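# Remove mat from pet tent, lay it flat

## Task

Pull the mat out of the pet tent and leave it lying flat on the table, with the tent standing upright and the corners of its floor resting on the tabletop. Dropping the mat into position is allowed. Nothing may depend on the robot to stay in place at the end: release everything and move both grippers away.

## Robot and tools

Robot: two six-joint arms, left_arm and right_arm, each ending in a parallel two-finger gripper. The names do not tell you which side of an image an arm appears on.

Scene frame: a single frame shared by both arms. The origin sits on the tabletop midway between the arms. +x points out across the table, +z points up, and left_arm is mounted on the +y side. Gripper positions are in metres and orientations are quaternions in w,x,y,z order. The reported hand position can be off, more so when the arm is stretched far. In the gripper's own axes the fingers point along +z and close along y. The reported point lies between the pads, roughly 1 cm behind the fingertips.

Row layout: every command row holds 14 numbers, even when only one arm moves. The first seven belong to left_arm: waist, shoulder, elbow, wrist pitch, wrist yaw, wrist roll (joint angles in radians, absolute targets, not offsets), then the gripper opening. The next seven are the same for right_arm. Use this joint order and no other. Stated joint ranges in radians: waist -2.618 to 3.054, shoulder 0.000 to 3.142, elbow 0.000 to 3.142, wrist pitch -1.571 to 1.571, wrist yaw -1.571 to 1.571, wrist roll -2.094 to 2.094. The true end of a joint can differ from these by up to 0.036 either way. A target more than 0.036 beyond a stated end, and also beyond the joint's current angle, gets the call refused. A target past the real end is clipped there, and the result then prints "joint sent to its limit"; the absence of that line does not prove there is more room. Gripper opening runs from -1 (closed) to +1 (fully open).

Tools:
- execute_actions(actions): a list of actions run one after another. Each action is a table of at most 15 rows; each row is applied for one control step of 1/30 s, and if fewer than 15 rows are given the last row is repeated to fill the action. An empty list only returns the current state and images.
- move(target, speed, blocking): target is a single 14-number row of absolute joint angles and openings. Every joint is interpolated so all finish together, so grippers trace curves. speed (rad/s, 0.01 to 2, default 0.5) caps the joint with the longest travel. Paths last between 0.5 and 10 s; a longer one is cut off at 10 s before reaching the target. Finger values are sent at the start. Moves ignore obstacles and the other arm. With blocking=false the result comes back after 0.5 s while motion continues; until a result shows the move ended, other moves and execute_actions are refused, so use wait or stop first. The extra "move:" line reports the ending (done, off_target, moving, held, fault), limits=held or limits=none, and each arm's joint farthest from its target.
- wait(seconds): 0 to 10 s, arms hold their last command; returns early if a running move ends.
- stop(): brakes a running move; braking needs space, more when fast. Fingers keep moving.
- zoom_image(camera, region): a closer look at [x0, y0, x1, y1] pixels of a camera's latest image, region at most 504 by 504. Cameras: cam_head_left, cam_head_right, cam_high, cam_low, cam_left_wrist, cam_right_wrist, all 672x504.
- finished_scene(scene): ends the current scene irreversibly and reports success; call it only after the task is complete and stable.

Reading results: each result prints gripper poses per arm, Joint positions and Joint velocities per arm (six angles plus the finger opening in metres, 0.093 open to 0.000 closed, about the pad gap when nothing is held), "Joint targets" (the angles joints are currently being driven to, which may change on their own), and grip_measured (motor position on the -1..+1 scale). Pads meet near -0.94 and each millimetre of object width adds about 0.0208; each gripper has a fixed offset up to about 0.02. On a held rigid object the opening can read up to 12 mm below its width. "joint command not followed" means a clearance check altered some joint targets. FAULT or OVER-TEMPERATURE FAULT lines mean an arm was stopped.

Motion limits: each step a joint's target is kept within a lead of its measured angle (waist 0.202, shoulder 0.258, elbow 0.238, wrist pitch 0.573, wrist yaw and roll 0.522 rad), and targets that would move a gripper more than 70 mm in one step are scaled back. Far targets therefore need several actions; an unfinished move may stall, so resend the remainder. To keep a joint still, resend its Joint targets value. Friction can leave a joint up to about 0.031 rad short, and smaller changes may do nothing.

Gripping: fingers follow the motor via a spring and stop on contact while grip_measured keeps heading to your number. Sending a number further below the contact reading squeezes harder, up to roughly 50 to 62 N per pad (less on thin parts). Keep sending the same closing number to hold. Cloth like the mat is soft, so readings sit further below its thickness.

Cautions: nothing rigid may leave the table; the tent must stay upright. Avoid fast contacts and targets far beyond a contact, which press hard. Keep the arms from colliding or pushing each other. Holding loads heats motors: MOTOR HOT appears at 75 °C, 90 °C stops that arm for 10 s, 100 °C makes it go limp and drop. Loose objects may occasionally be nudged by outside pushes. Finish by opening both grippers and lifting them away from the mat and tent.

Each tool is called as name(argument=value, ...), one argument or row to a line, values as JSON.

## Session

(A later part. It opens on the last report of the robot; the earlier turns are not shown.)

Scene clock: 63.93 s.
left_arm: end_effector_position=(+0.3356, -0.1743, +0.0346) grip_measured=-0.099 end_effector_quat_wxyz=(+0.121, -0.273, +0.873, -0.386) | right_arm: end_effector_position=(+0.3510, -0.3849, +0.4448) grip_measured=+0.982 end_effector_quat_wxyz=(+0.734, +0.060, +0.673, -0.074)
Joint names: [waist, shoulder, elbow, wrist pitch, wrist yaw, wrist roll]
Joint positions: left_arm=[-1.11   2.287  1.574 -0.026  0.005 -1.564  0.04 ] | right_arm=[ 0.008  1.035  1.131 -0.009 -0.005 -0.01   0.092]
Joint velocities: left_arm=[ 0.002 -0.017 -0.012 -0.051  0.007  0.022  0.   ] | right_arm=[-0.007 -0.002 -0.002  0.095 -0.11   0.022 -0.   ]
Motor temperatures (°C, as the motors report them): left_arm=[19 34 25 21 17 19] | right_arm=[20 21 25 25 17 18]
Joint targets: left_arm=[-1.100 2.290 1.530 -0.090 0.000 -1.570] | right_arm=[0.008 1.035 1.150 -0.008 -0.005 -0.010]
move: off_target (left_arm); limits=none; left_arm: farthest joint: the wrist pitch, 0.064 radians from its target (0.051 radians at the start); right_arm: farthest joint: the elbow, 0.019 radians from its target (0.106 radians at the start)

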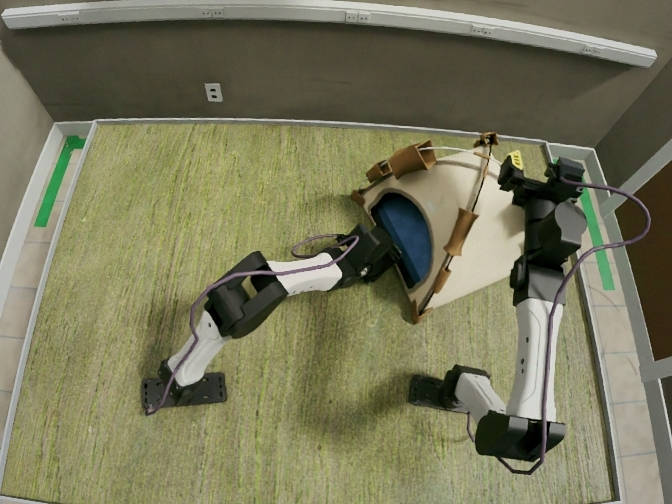

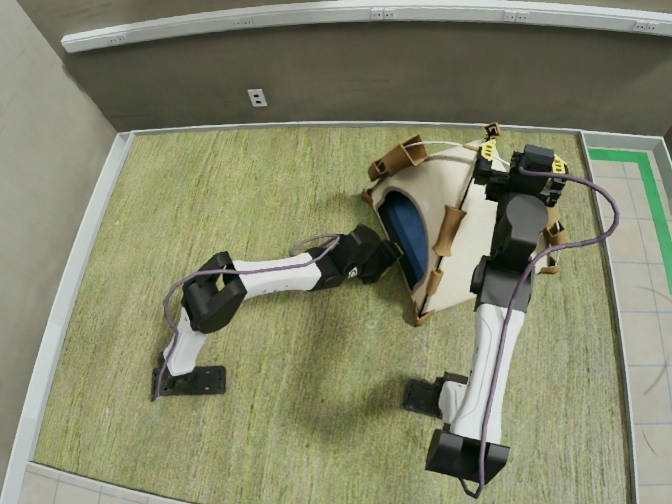

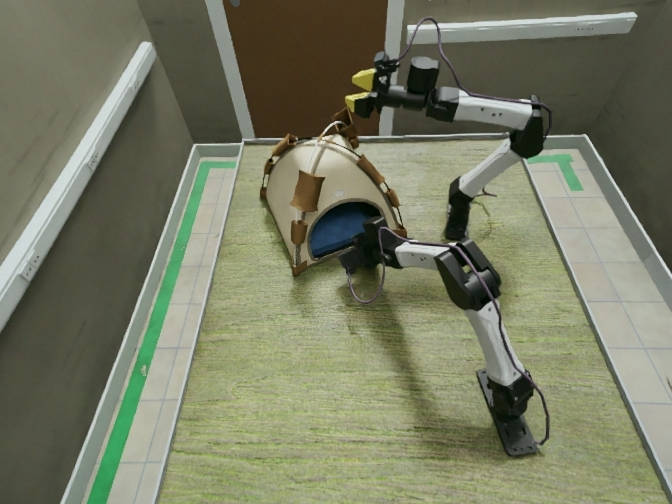

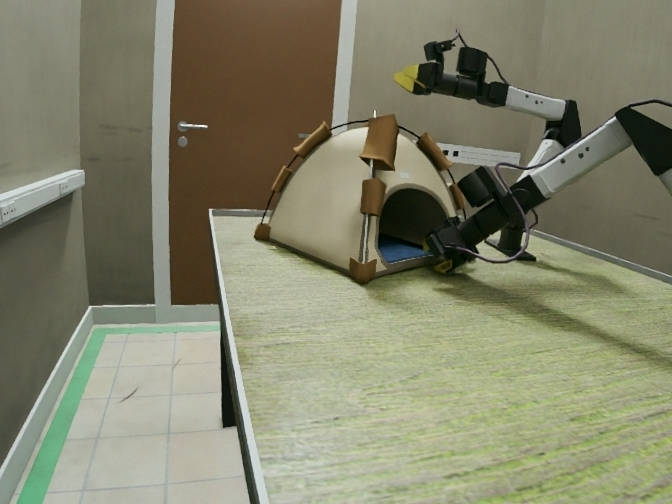

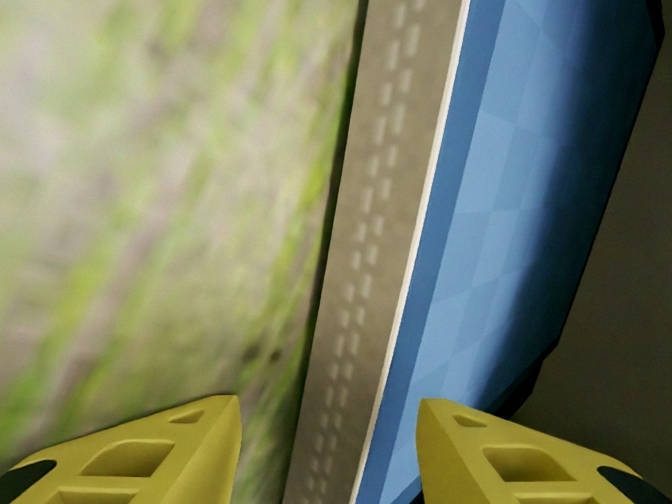

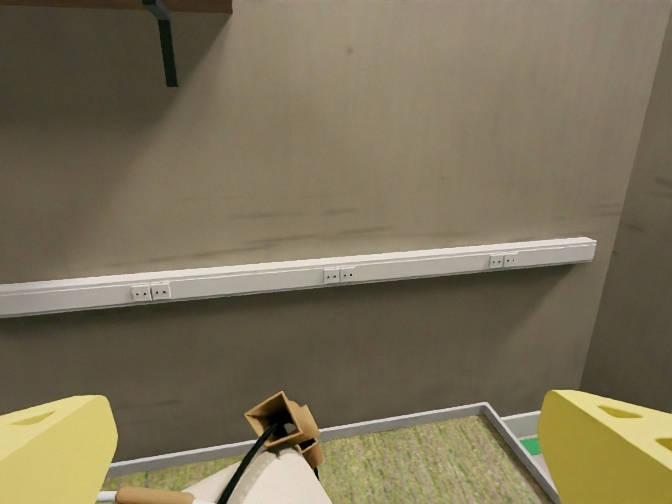

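move(
  target=[-1.1,2.19,1.6,-0.15,0,-1.57,-0.1,0.105,1.56,1.95,-0.9,0,0,1],
  speed=0.6,
)

move(
  target=[-1.1,2.465,2.065,-0.39,0,-1.57,-0.1,0.105,1.58,1.95,-0.9,0,0,1],
  speed=0.4,
)

Scene clock: 66.93 s.
left_arm: end_effector_position=(+0.3281, -0.1636, +0.0602) grip_measured=-0.099 end_effector_quat_wxyz=(+0.117, -0.275, +0.879, -0.372) | right_arm: end_effector_position=(+0.4198, -0.3590, +0.4084) grip_measured=+0.982 end_effector_quat_wxyz=(+0.508, +0.039, +0.860, -0.027)
Joint names: [waist, shoulder, elbow, wrist pitch, wrist yaw, wrist roll]
Joint positions: left_arm=[-1.11   2.208  1.574 -0.136  0.005 -1.564  0.04 ] | right_arm=[ 0.098  1.542  1.928 -0.889 -0.005 -0.01   0.092]
Joint velocities: left_arm=[ 0.002 -0.017  0.012 -0.022 -0.007  0.081  0.001] | right_arm=[ 0.022 -0.007 -0.007 -0.022 -0.037 -0.081 -0.002]
Motor temperatures (°C, as the motors report them): left_arm=[19 35 25 21 17 19] | right_arm=[20 21 25 25 17 18]
Joint targets: left_arm=[-1.100 2.190 1.600 -0.150 0.000 -1.570] | right_arm=[0.105 1.560 1.950 -0.900 0.000 -0.000]
move: off_target (left_arm, right_arm); limits=none; left_arm: farthest joint: the elbow, 0.026 radians from its target (0.026 radians at the start); right_arm: farthest joint: the elbow, 0.022 radians from its target (0.819 radians at the start)

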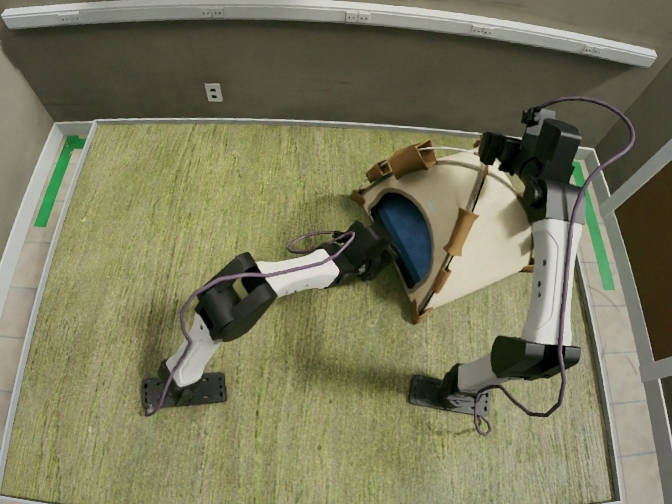

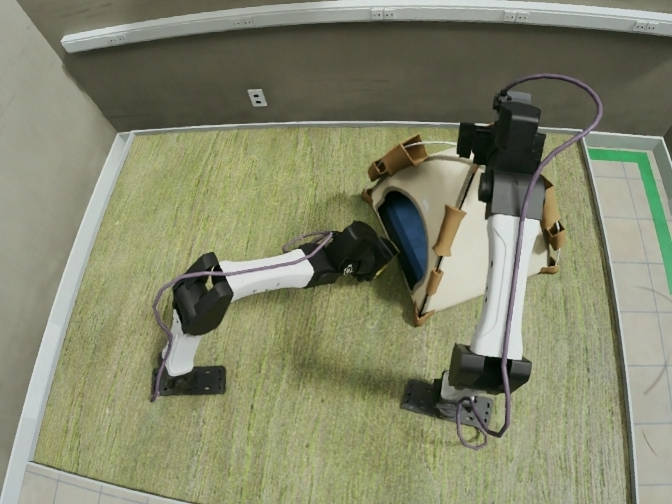

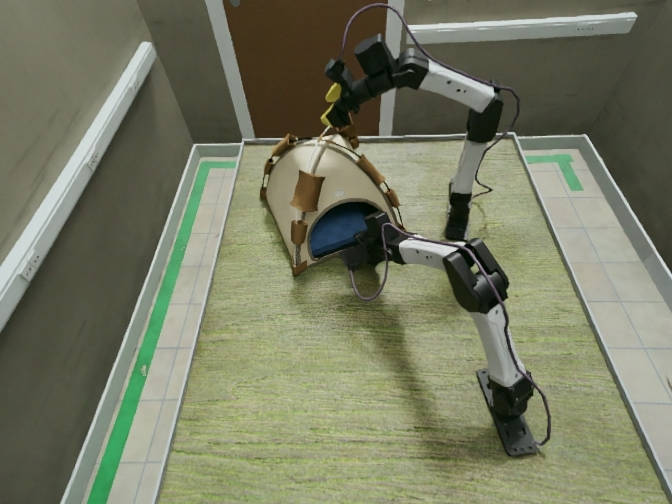

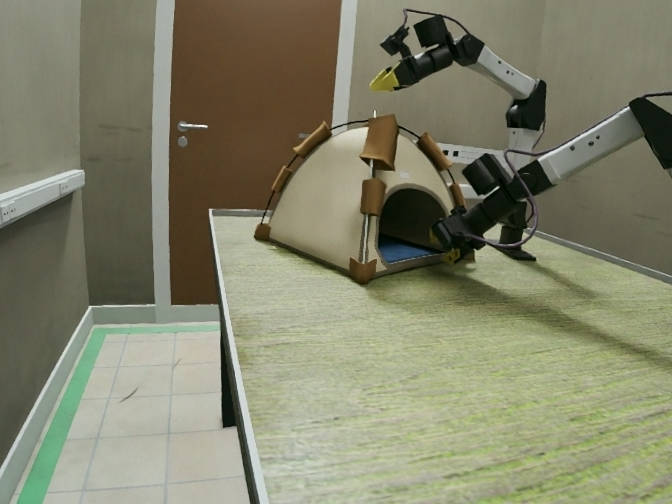

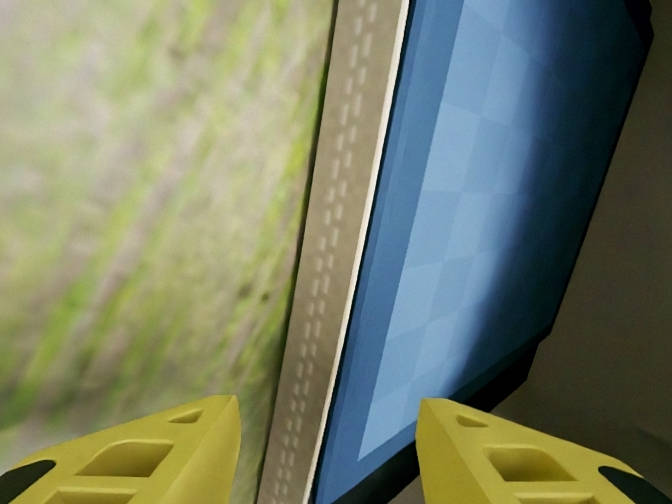

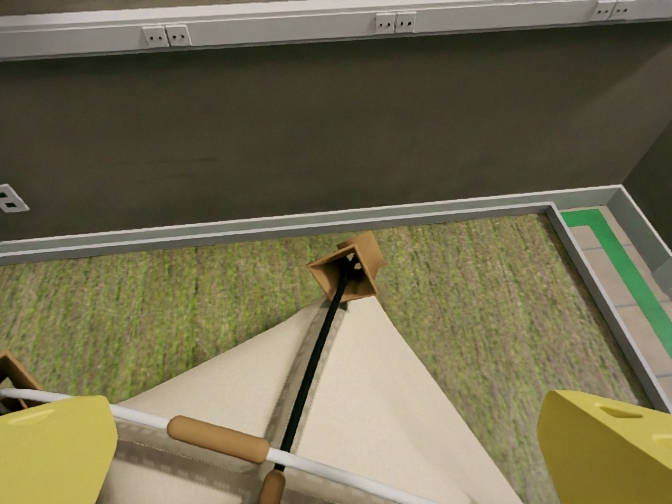

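Scene clock: 68.83 s.
left_arm: end_effector_position=(+0.3618, -0.2113, +0.0624) grip_measured=-0.099 end_effector_quat_wxyz=(+0.113, -0.276, +0.884, -0.361) | right_arm: end_effector_position=(+0.4255, -0.3596, +0.3993) grip_measured=+0.982 end_effector_quat_wxyz=(+0.498, +0.040, +0.866, -0.026)
Joint names: [waist, shoulder, elbow, wrist pitch, wrist yaw, wrist roll]
Joint positions: left_arm=[-1.11   2.457  2.037 -0.376  0.005 -1.564  0.04 ] | right_arm=[ 0.098  1.563  1.928 -0.891 -0.005 -0.01   0.092]
Joint velocities: left_arm=[ 0.002  0.027 -0.012  0.037 -0.095  0.022  0.   ] | right_arm=[ 0.027 -0.012  0.002  0.051  0.037 -0.007 -0.   ]
Motor temperatures (°C, as the motors report them): left_arm=[19 36 25 21 17 19] | right_arm=[20 22 25 26 17 18]
Joint targets: left_arm=[-1.100 2.465 2.065 -0.390 -0.000 -1.570] | right_arm=[0.105 1.580 1.950 -0.900 0.000 -0.000]
move: off_target (left_arm, right_arm); limits=none; left_arm: farthest joint: the elbow, 0.028 radians from its target (0.491 radians at the start); right_arm: farthest joint: the elbow, 0.022 radians from its target (0.022 radians at the start)

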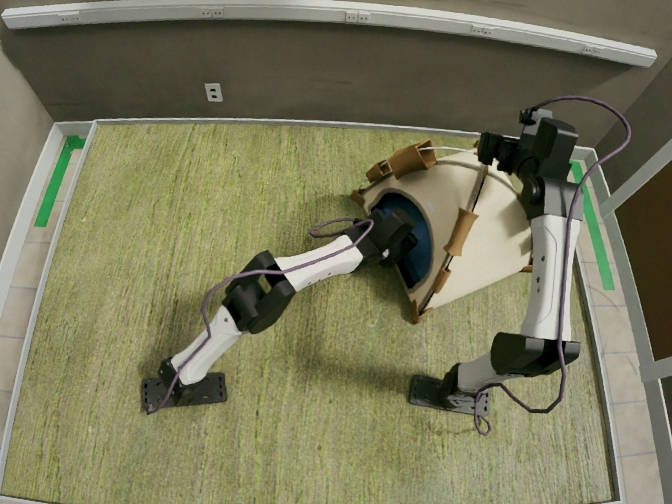

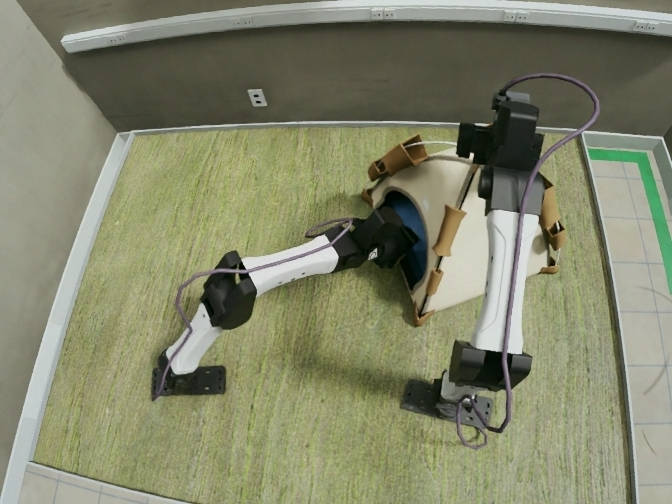

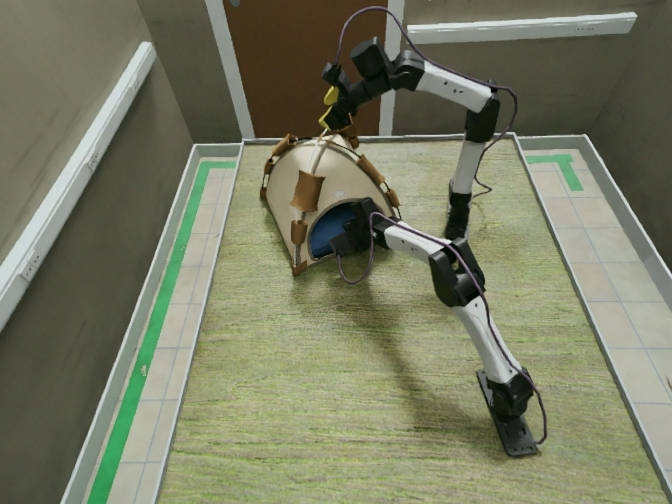

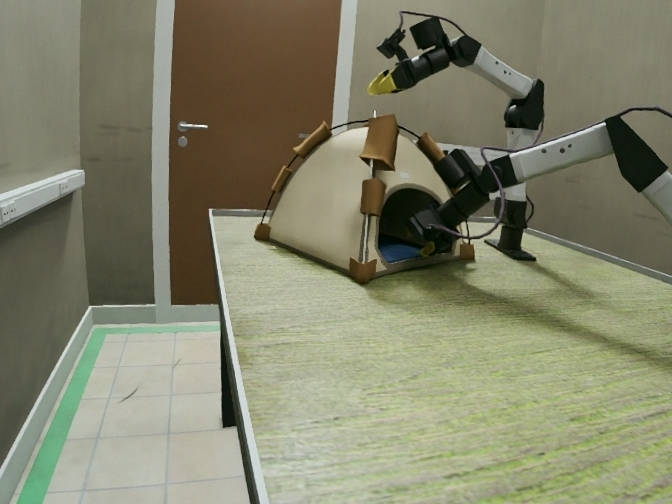

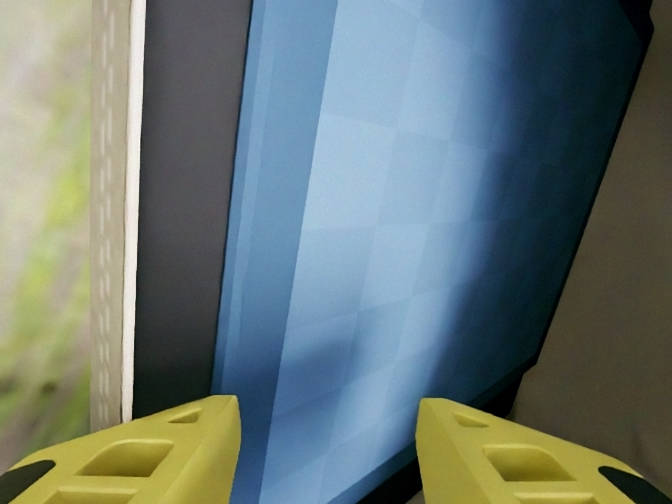

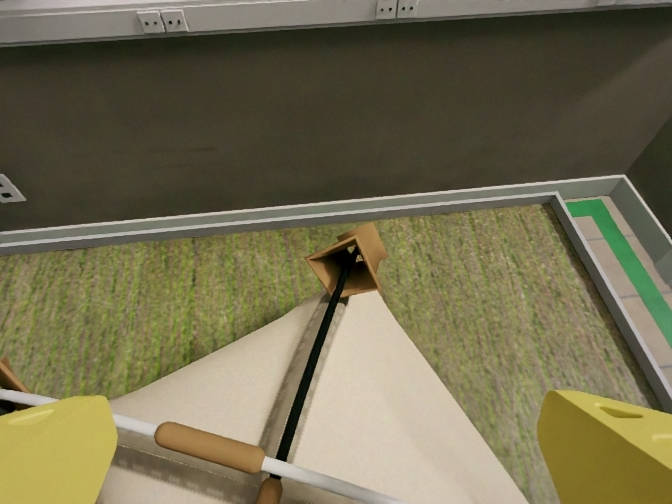

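execute_actions(
  actions=[],
)

Scene clock: 70.40 s.
left_arm: end_effector_position=(+0.3617, -0.2113, +0.0623) grip_measured=-0.099 end_effector_quat_wxyz=(+0.113, -0.276, +0.884, -0.361) | right_arm: end_effector_position=(+0.4255, -0.3596, +0.3993) grip_measured=+0.982 end_effector_quat_wxyz=(+0.498, +0.040, +0.866, -0.026)
Joint names: [waist, shoulder, elbow, wrist pitch, wrist yaw, wrist roll]
Joint positions: left_arm=[-1.11   2.457  2.037 -0.376  0.005 -1.564  0.04 ] | right_arm=[ 0.098  1.563  1.928 -0.891 -0.005 -0.01   0.092]
Joint velocities: left_arm=[-0.012  0.002  0.002 -0.022 -0.007  0.051  0.   ] | right_arm=[-0.017  0.002 -0.002  0.022 -0.095 -0.022 -0.   ]
Motor temperatures (°C, as the motors report them): left_arm=[19 36 26 21 17 19] | right_arm=[20 22 25 26 17 18]
Joint targets: left_arm=[-1.100 2.465 2.065 -0.390 0.000 -1.570] | right_arm=[0.105 1.580 1.950 -0.900 -0.000 -0.000]

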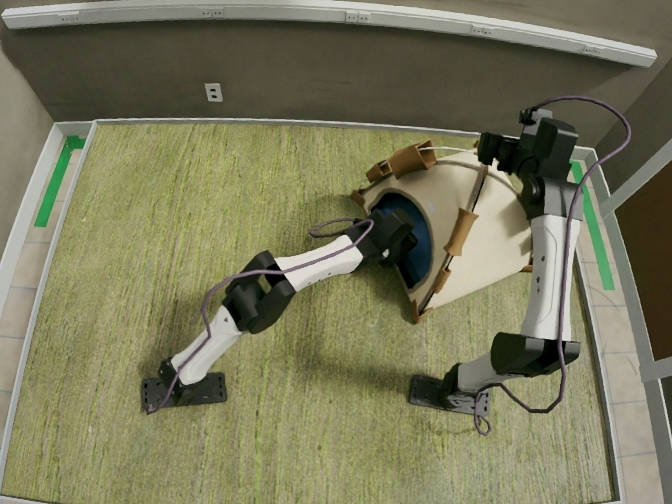

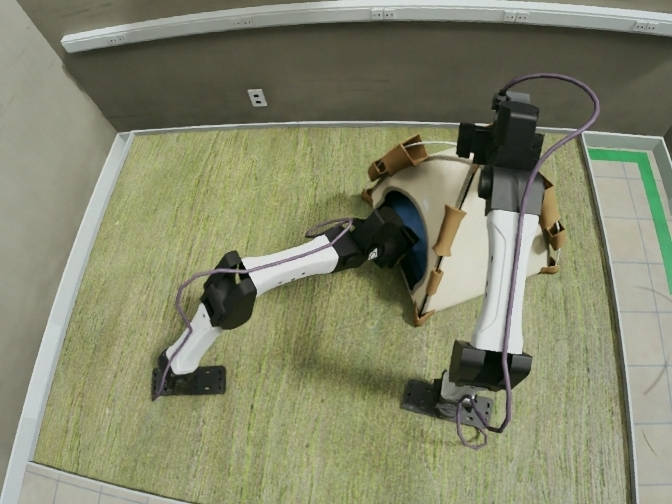

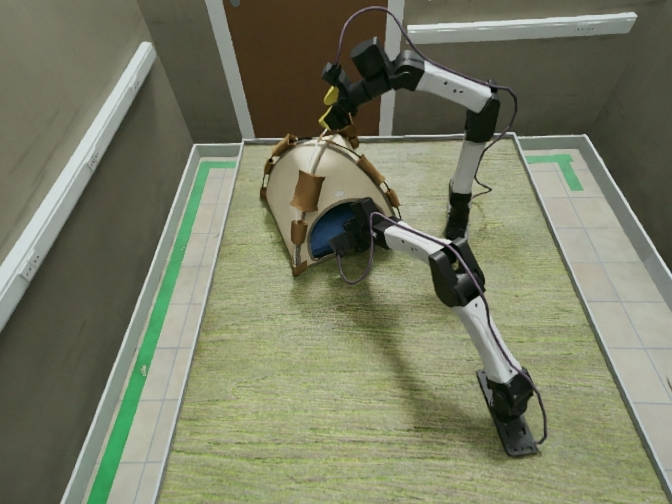

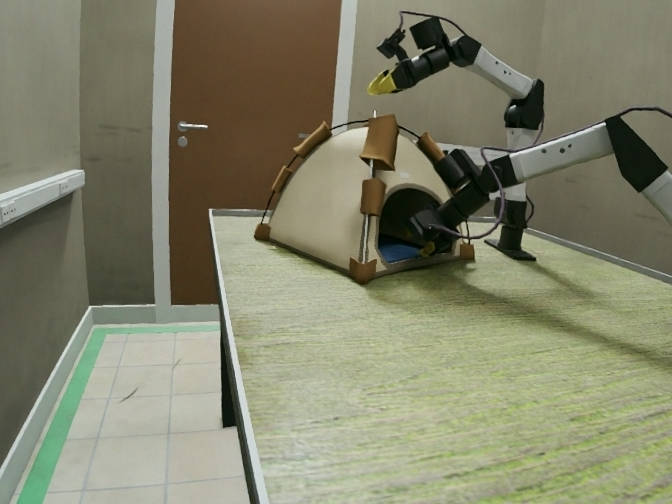

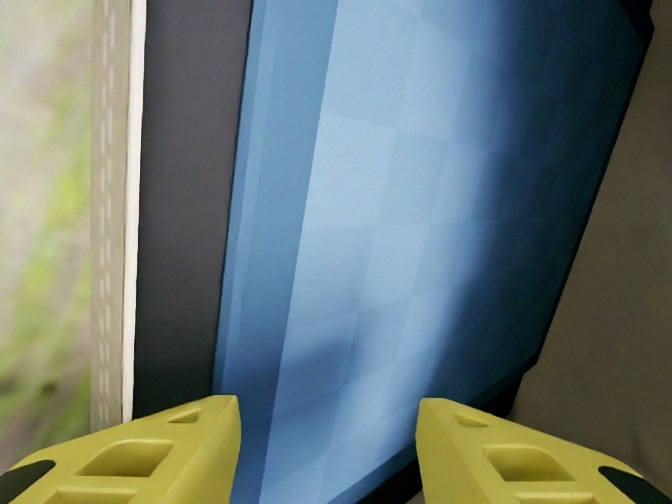

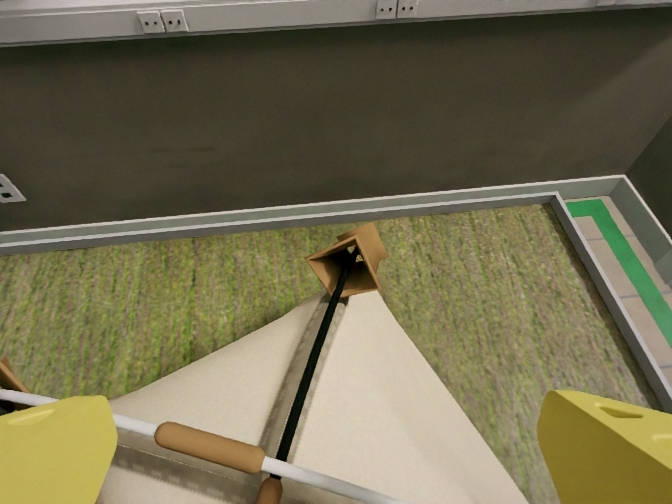

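move(
  target=[-1.1,2.515,2.065,-0.39,0,-1.57,-0.1,0.14,1.72,1.95,-0.9,0,0,1],
  speed=0.2,
)

Scene clock: 71.93 s.
left_arm: end_effector_position=(+0.3641, -0.2157, +0.0542) grip_measured=-0.099 end_effector_quat_wxyz=(+0.112, -0.275, +0.883, -0.363) | right_arm: end_effector_position=(+0.4618, -0.3473, +0.3455) grip_measured=+0.982 end_effector_quat_wxyz=(+0.445, +0.028, +0.895, -0.015)
Joint names: [waist, shoulder, elbow, wrist pitch, wrist yaw, wrist roll]
Joint positions: left_arm=[-1.11   2.485  2.054 -0.359  0.009 -1.564  0.04 ] | right_arm=[ 0.133  1.696  1.935 -0.887 -0.005 -0.005  0.092]
Joint velocities: left_arm=[-0.007 -0.017  0.012  0.022 -0.007 -0.007  0.002] | right_arm=[-0.012 -0.002 -0.012 -0.037  0.007 -0.007 -0.   ]
Motor temperatures (°C, as the motors report them): left_arm=[19 37 26 21 17 19] | right_arm=[20 22 25 26 17 18]
Joint targets: left_arm=[-1.100 2.515 2.065 -0.390 0.000 -1.570] | right_arm=[0.140 1.720 1.950 -0.900 -0.000 0.000]
move: off_target (left_arm, right_arm); limits=none; left_arm: farthest joint: the wrist pitch, 0.031 radians from its target (0.014 radians at the start); right_arm: farthest joint: the shoulder, 0.024 radians from its target (0.157 radians at the start)

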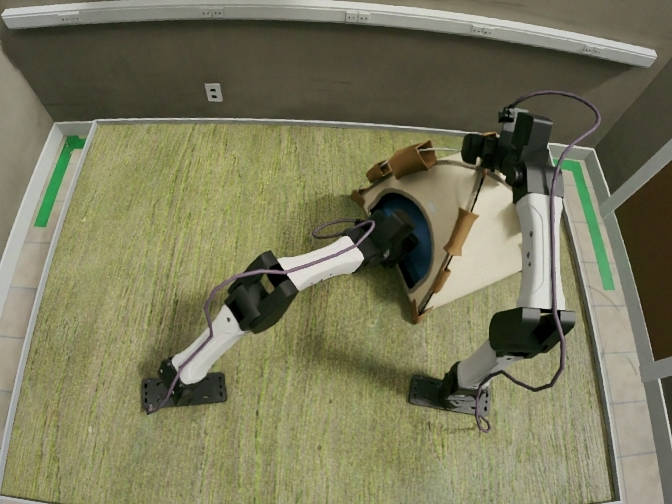

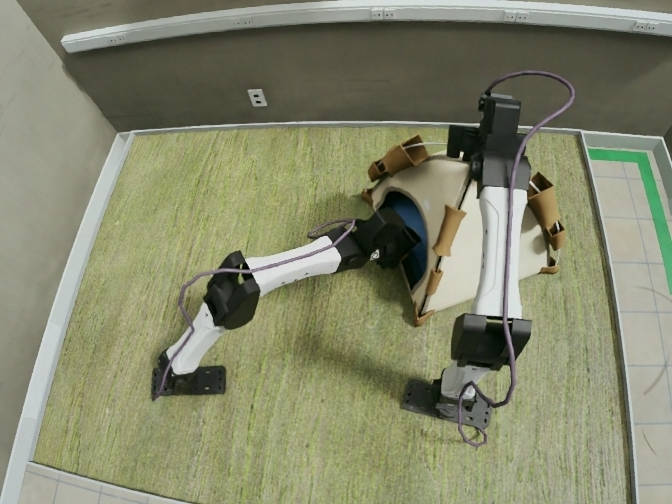

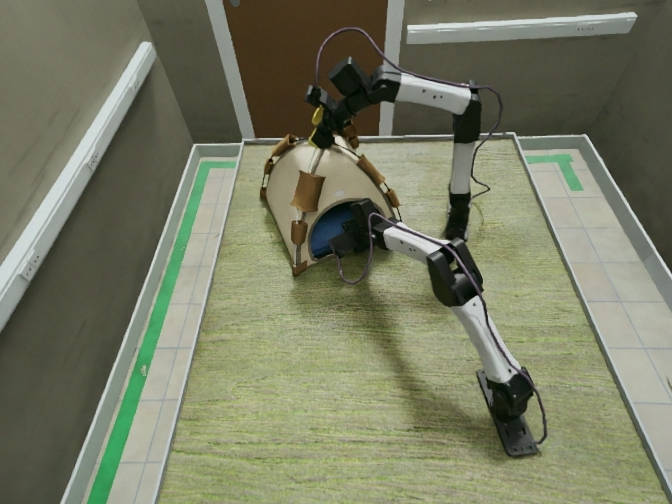

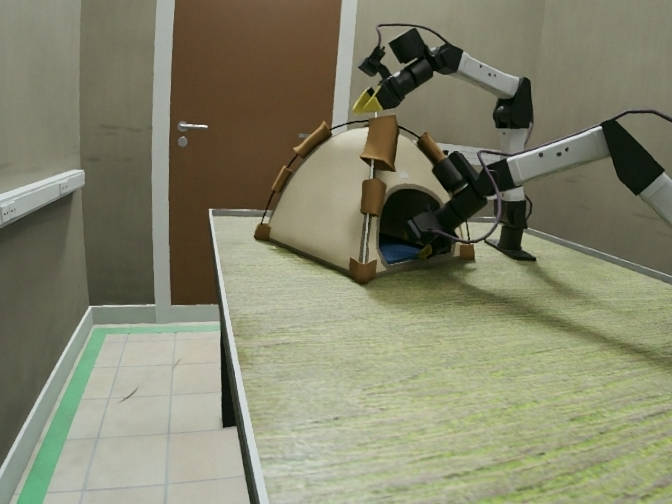

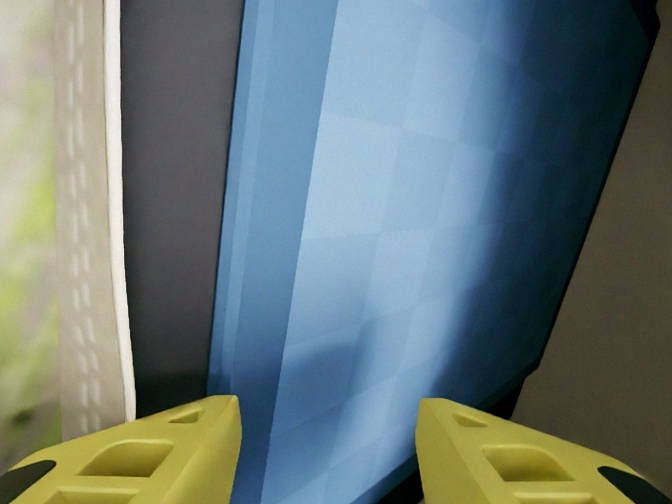

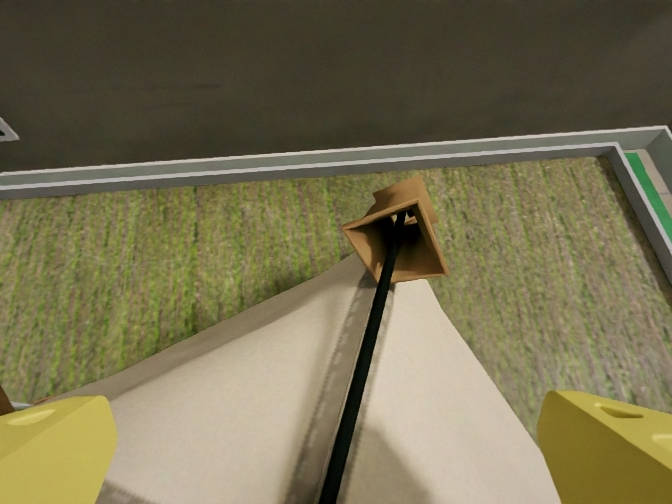

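move(
  target=[-1.1,2.39,1.89,-0.28,0,-1.57,-0.1,0.14,1.72,1.83,-0.9,0,0,1],
  speed=0.2,
)

move(
  target=[-1.1,2.46,1.89,-0.26,0,-1.57,-0.1,0.14,1.72,1.83,-0.9,0,0,1],
  speed=0.15,
)

Scene clock: 74.33 s.
left_arm: end_effector_position=(+0.3543, -0.2004, +0.0526) grip_measured=-0.099 end_effector_quat_wxyz=(+0.113, -0.277, +0.884, -0.359) | right_arm: end_effector_position=(+0.4718, -0.3482, +0.3391) grip_measured=+0.982 end_effector_quat_wxyz=(+0.458, +0.035, +0.888, -0.012)
Joint names: [waist, shoulder, elbow, wrist pitch, wrist yaw, wrist roll]
Joint positions: left_arm=[-1.11   2.408  1.912 -0.303  0.004 -1.564  0.04 ] | right_arm=[ 0.133  1.696  1.882 -0.805 -0.003  0.011  0.092]
Joint velocities: left_arm=[-0.002 -0.012  0.007 -0.037 -0.007 -0.051 -0.001] | right_arm=[-0.007 -0.002  0.002 -0.037 -0.125 -0.022 -0.   ]
Motor temperatures (°C, as the motors report them): left_arm=[19 37 26 21 17 19] | right_arm=[20 22 25 25 17 18]
Joint targets: left_arm=[-1.100 2.390 1.890 -0.280 -0.000 -1.570] | right_arm=[0.140 1.720 1.830 -0.900 0.000 -0.000]
move: off_target (left_arm, right_arm); limits=none; left_arm: farthest joint: the wrist pitch, 0.023 radians from its target (0.078 radians at the start); right_arm: farthest joint: the wrist pitch, 0.095 radians from its target (0.013 radians at the start)

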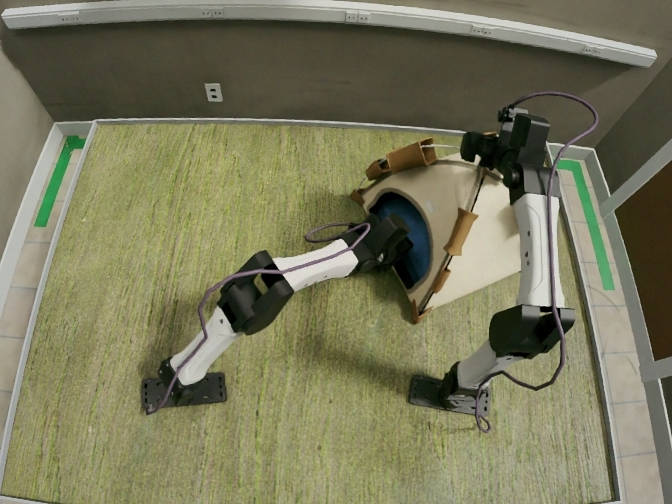

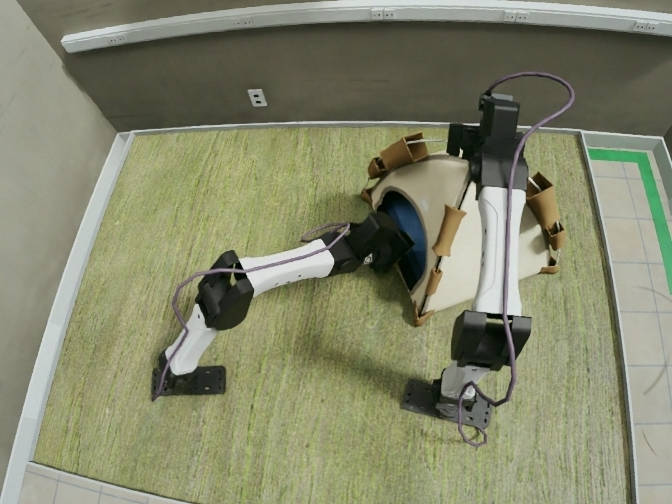

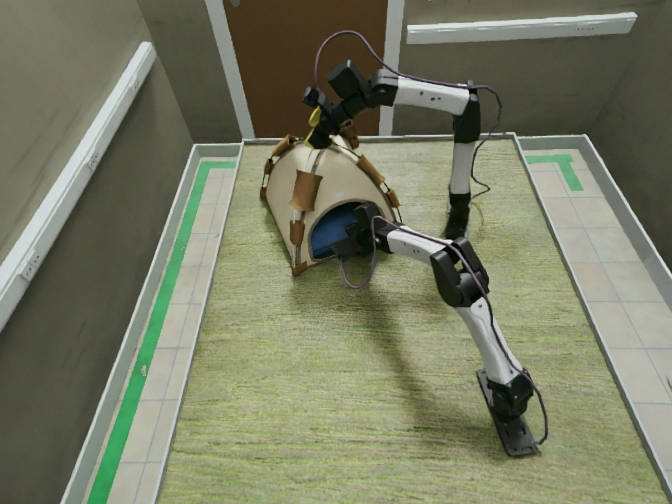

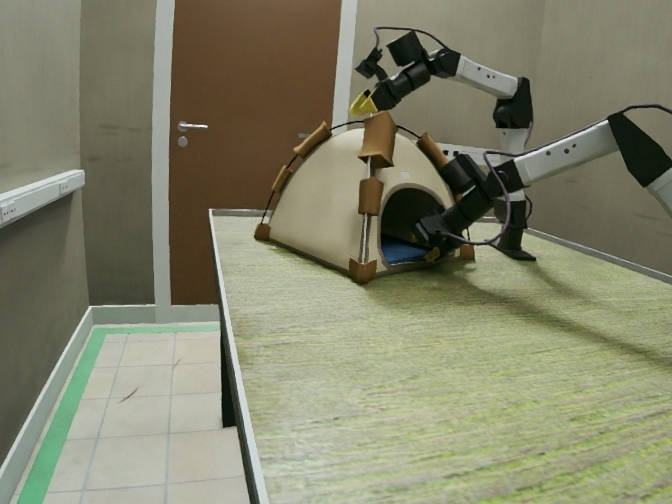

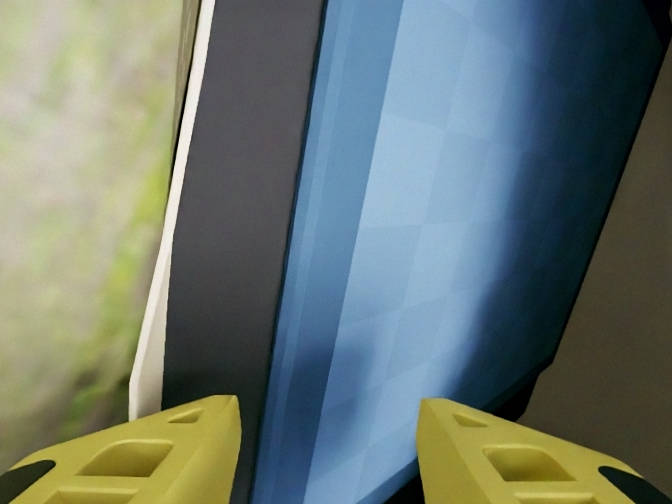

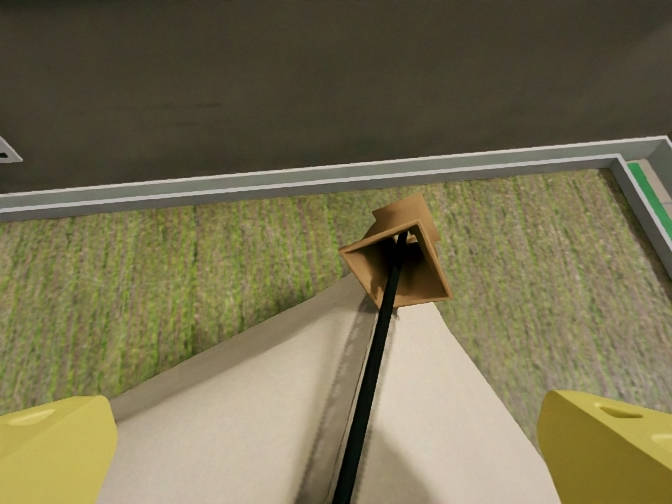

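Scene clock: 75.33 s.
left_arm: end_effector_position=(+0.3557, -0.2024, +0.0368) grip_measured=-0.099 end_effector_quat_wxyz=(+0.112, -0.277, +0.885, -0.356) | right_arm: end_effector_position=(+0.4715, -0.3482, +0.3380) grip_measured=+0.982 end_effector_quat_wxyz=(+0.457, +0.036, +0.889, -0.012)
Joint names: [waist, shoulder, elbow, wrist pitch, wrist yaw, wrist roll]
Joint positions: left_arm=[-1.11   2.442  1.912 -0.276  0.004 -1.564  0.04 ] | right_arm=[ 0.133  1.695  1.878 -0.805 -0.003  0.013  0.092]
Joint velocities: left_arm=[ 0.012 -0.012  0.002  0.037 -0.007 -0.066 -0.001] | right_arm=[ 0.017  0.002 -0.012  0.051  0.051 -0.007 -0.001]
Motor temperatures (°C, as the motors report them): left_arm=[19 38 26 21 17 19] | right_arm=[20 22 25 25 17 19]
Joint targets: left_arm=[-1.100 2.460 1.890 -0.260 0.000 -1.570] | right_arm=[0.140 1.720 1.830 -0.900 -0.000 -0.000]
move: off_target (left_arm, right_arm); limits=none; left_arm: farthest joint: the elbow, 0.022 radians from its target (0.022 radians at the start); right_arm: farthest joint: the wrist pitch, 0.095 radians from its target (0.095 radians at the start)

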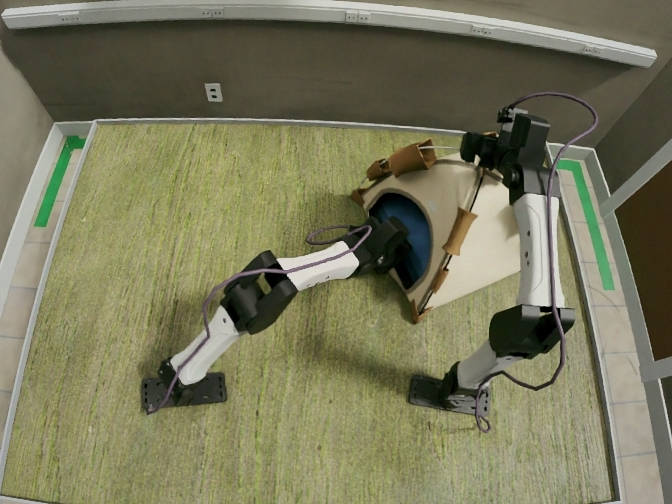

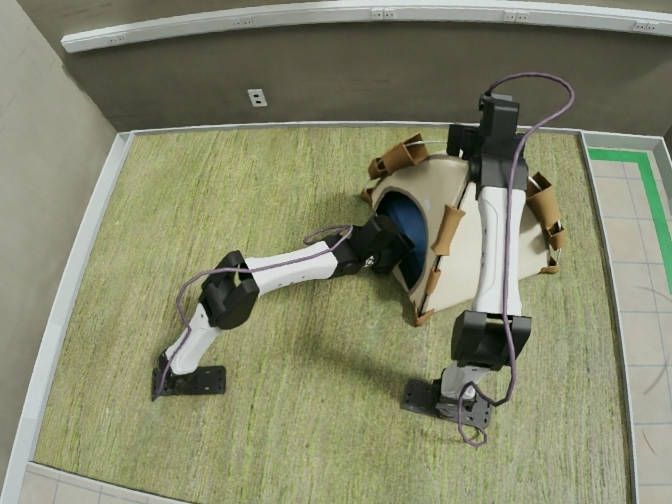

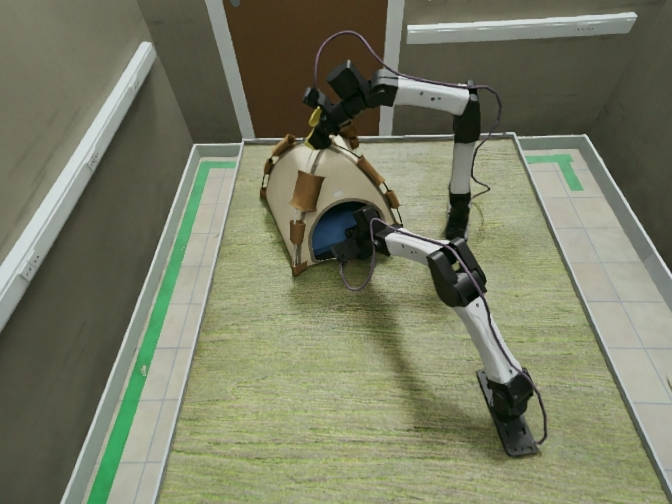

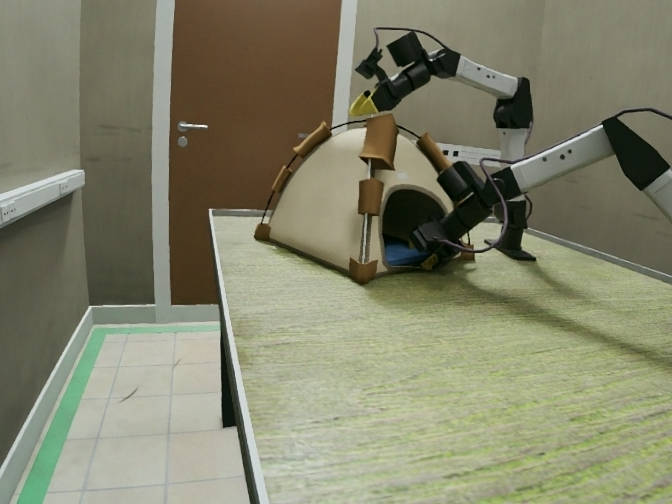

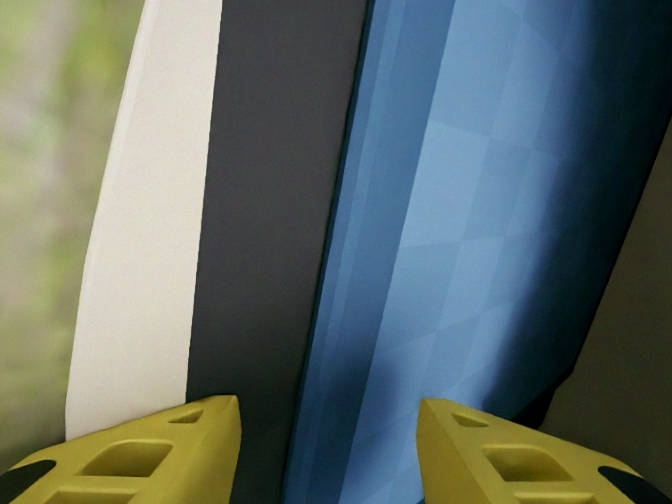

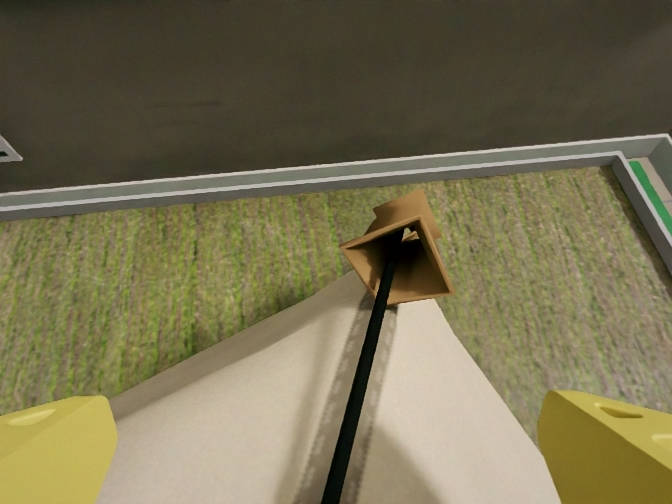

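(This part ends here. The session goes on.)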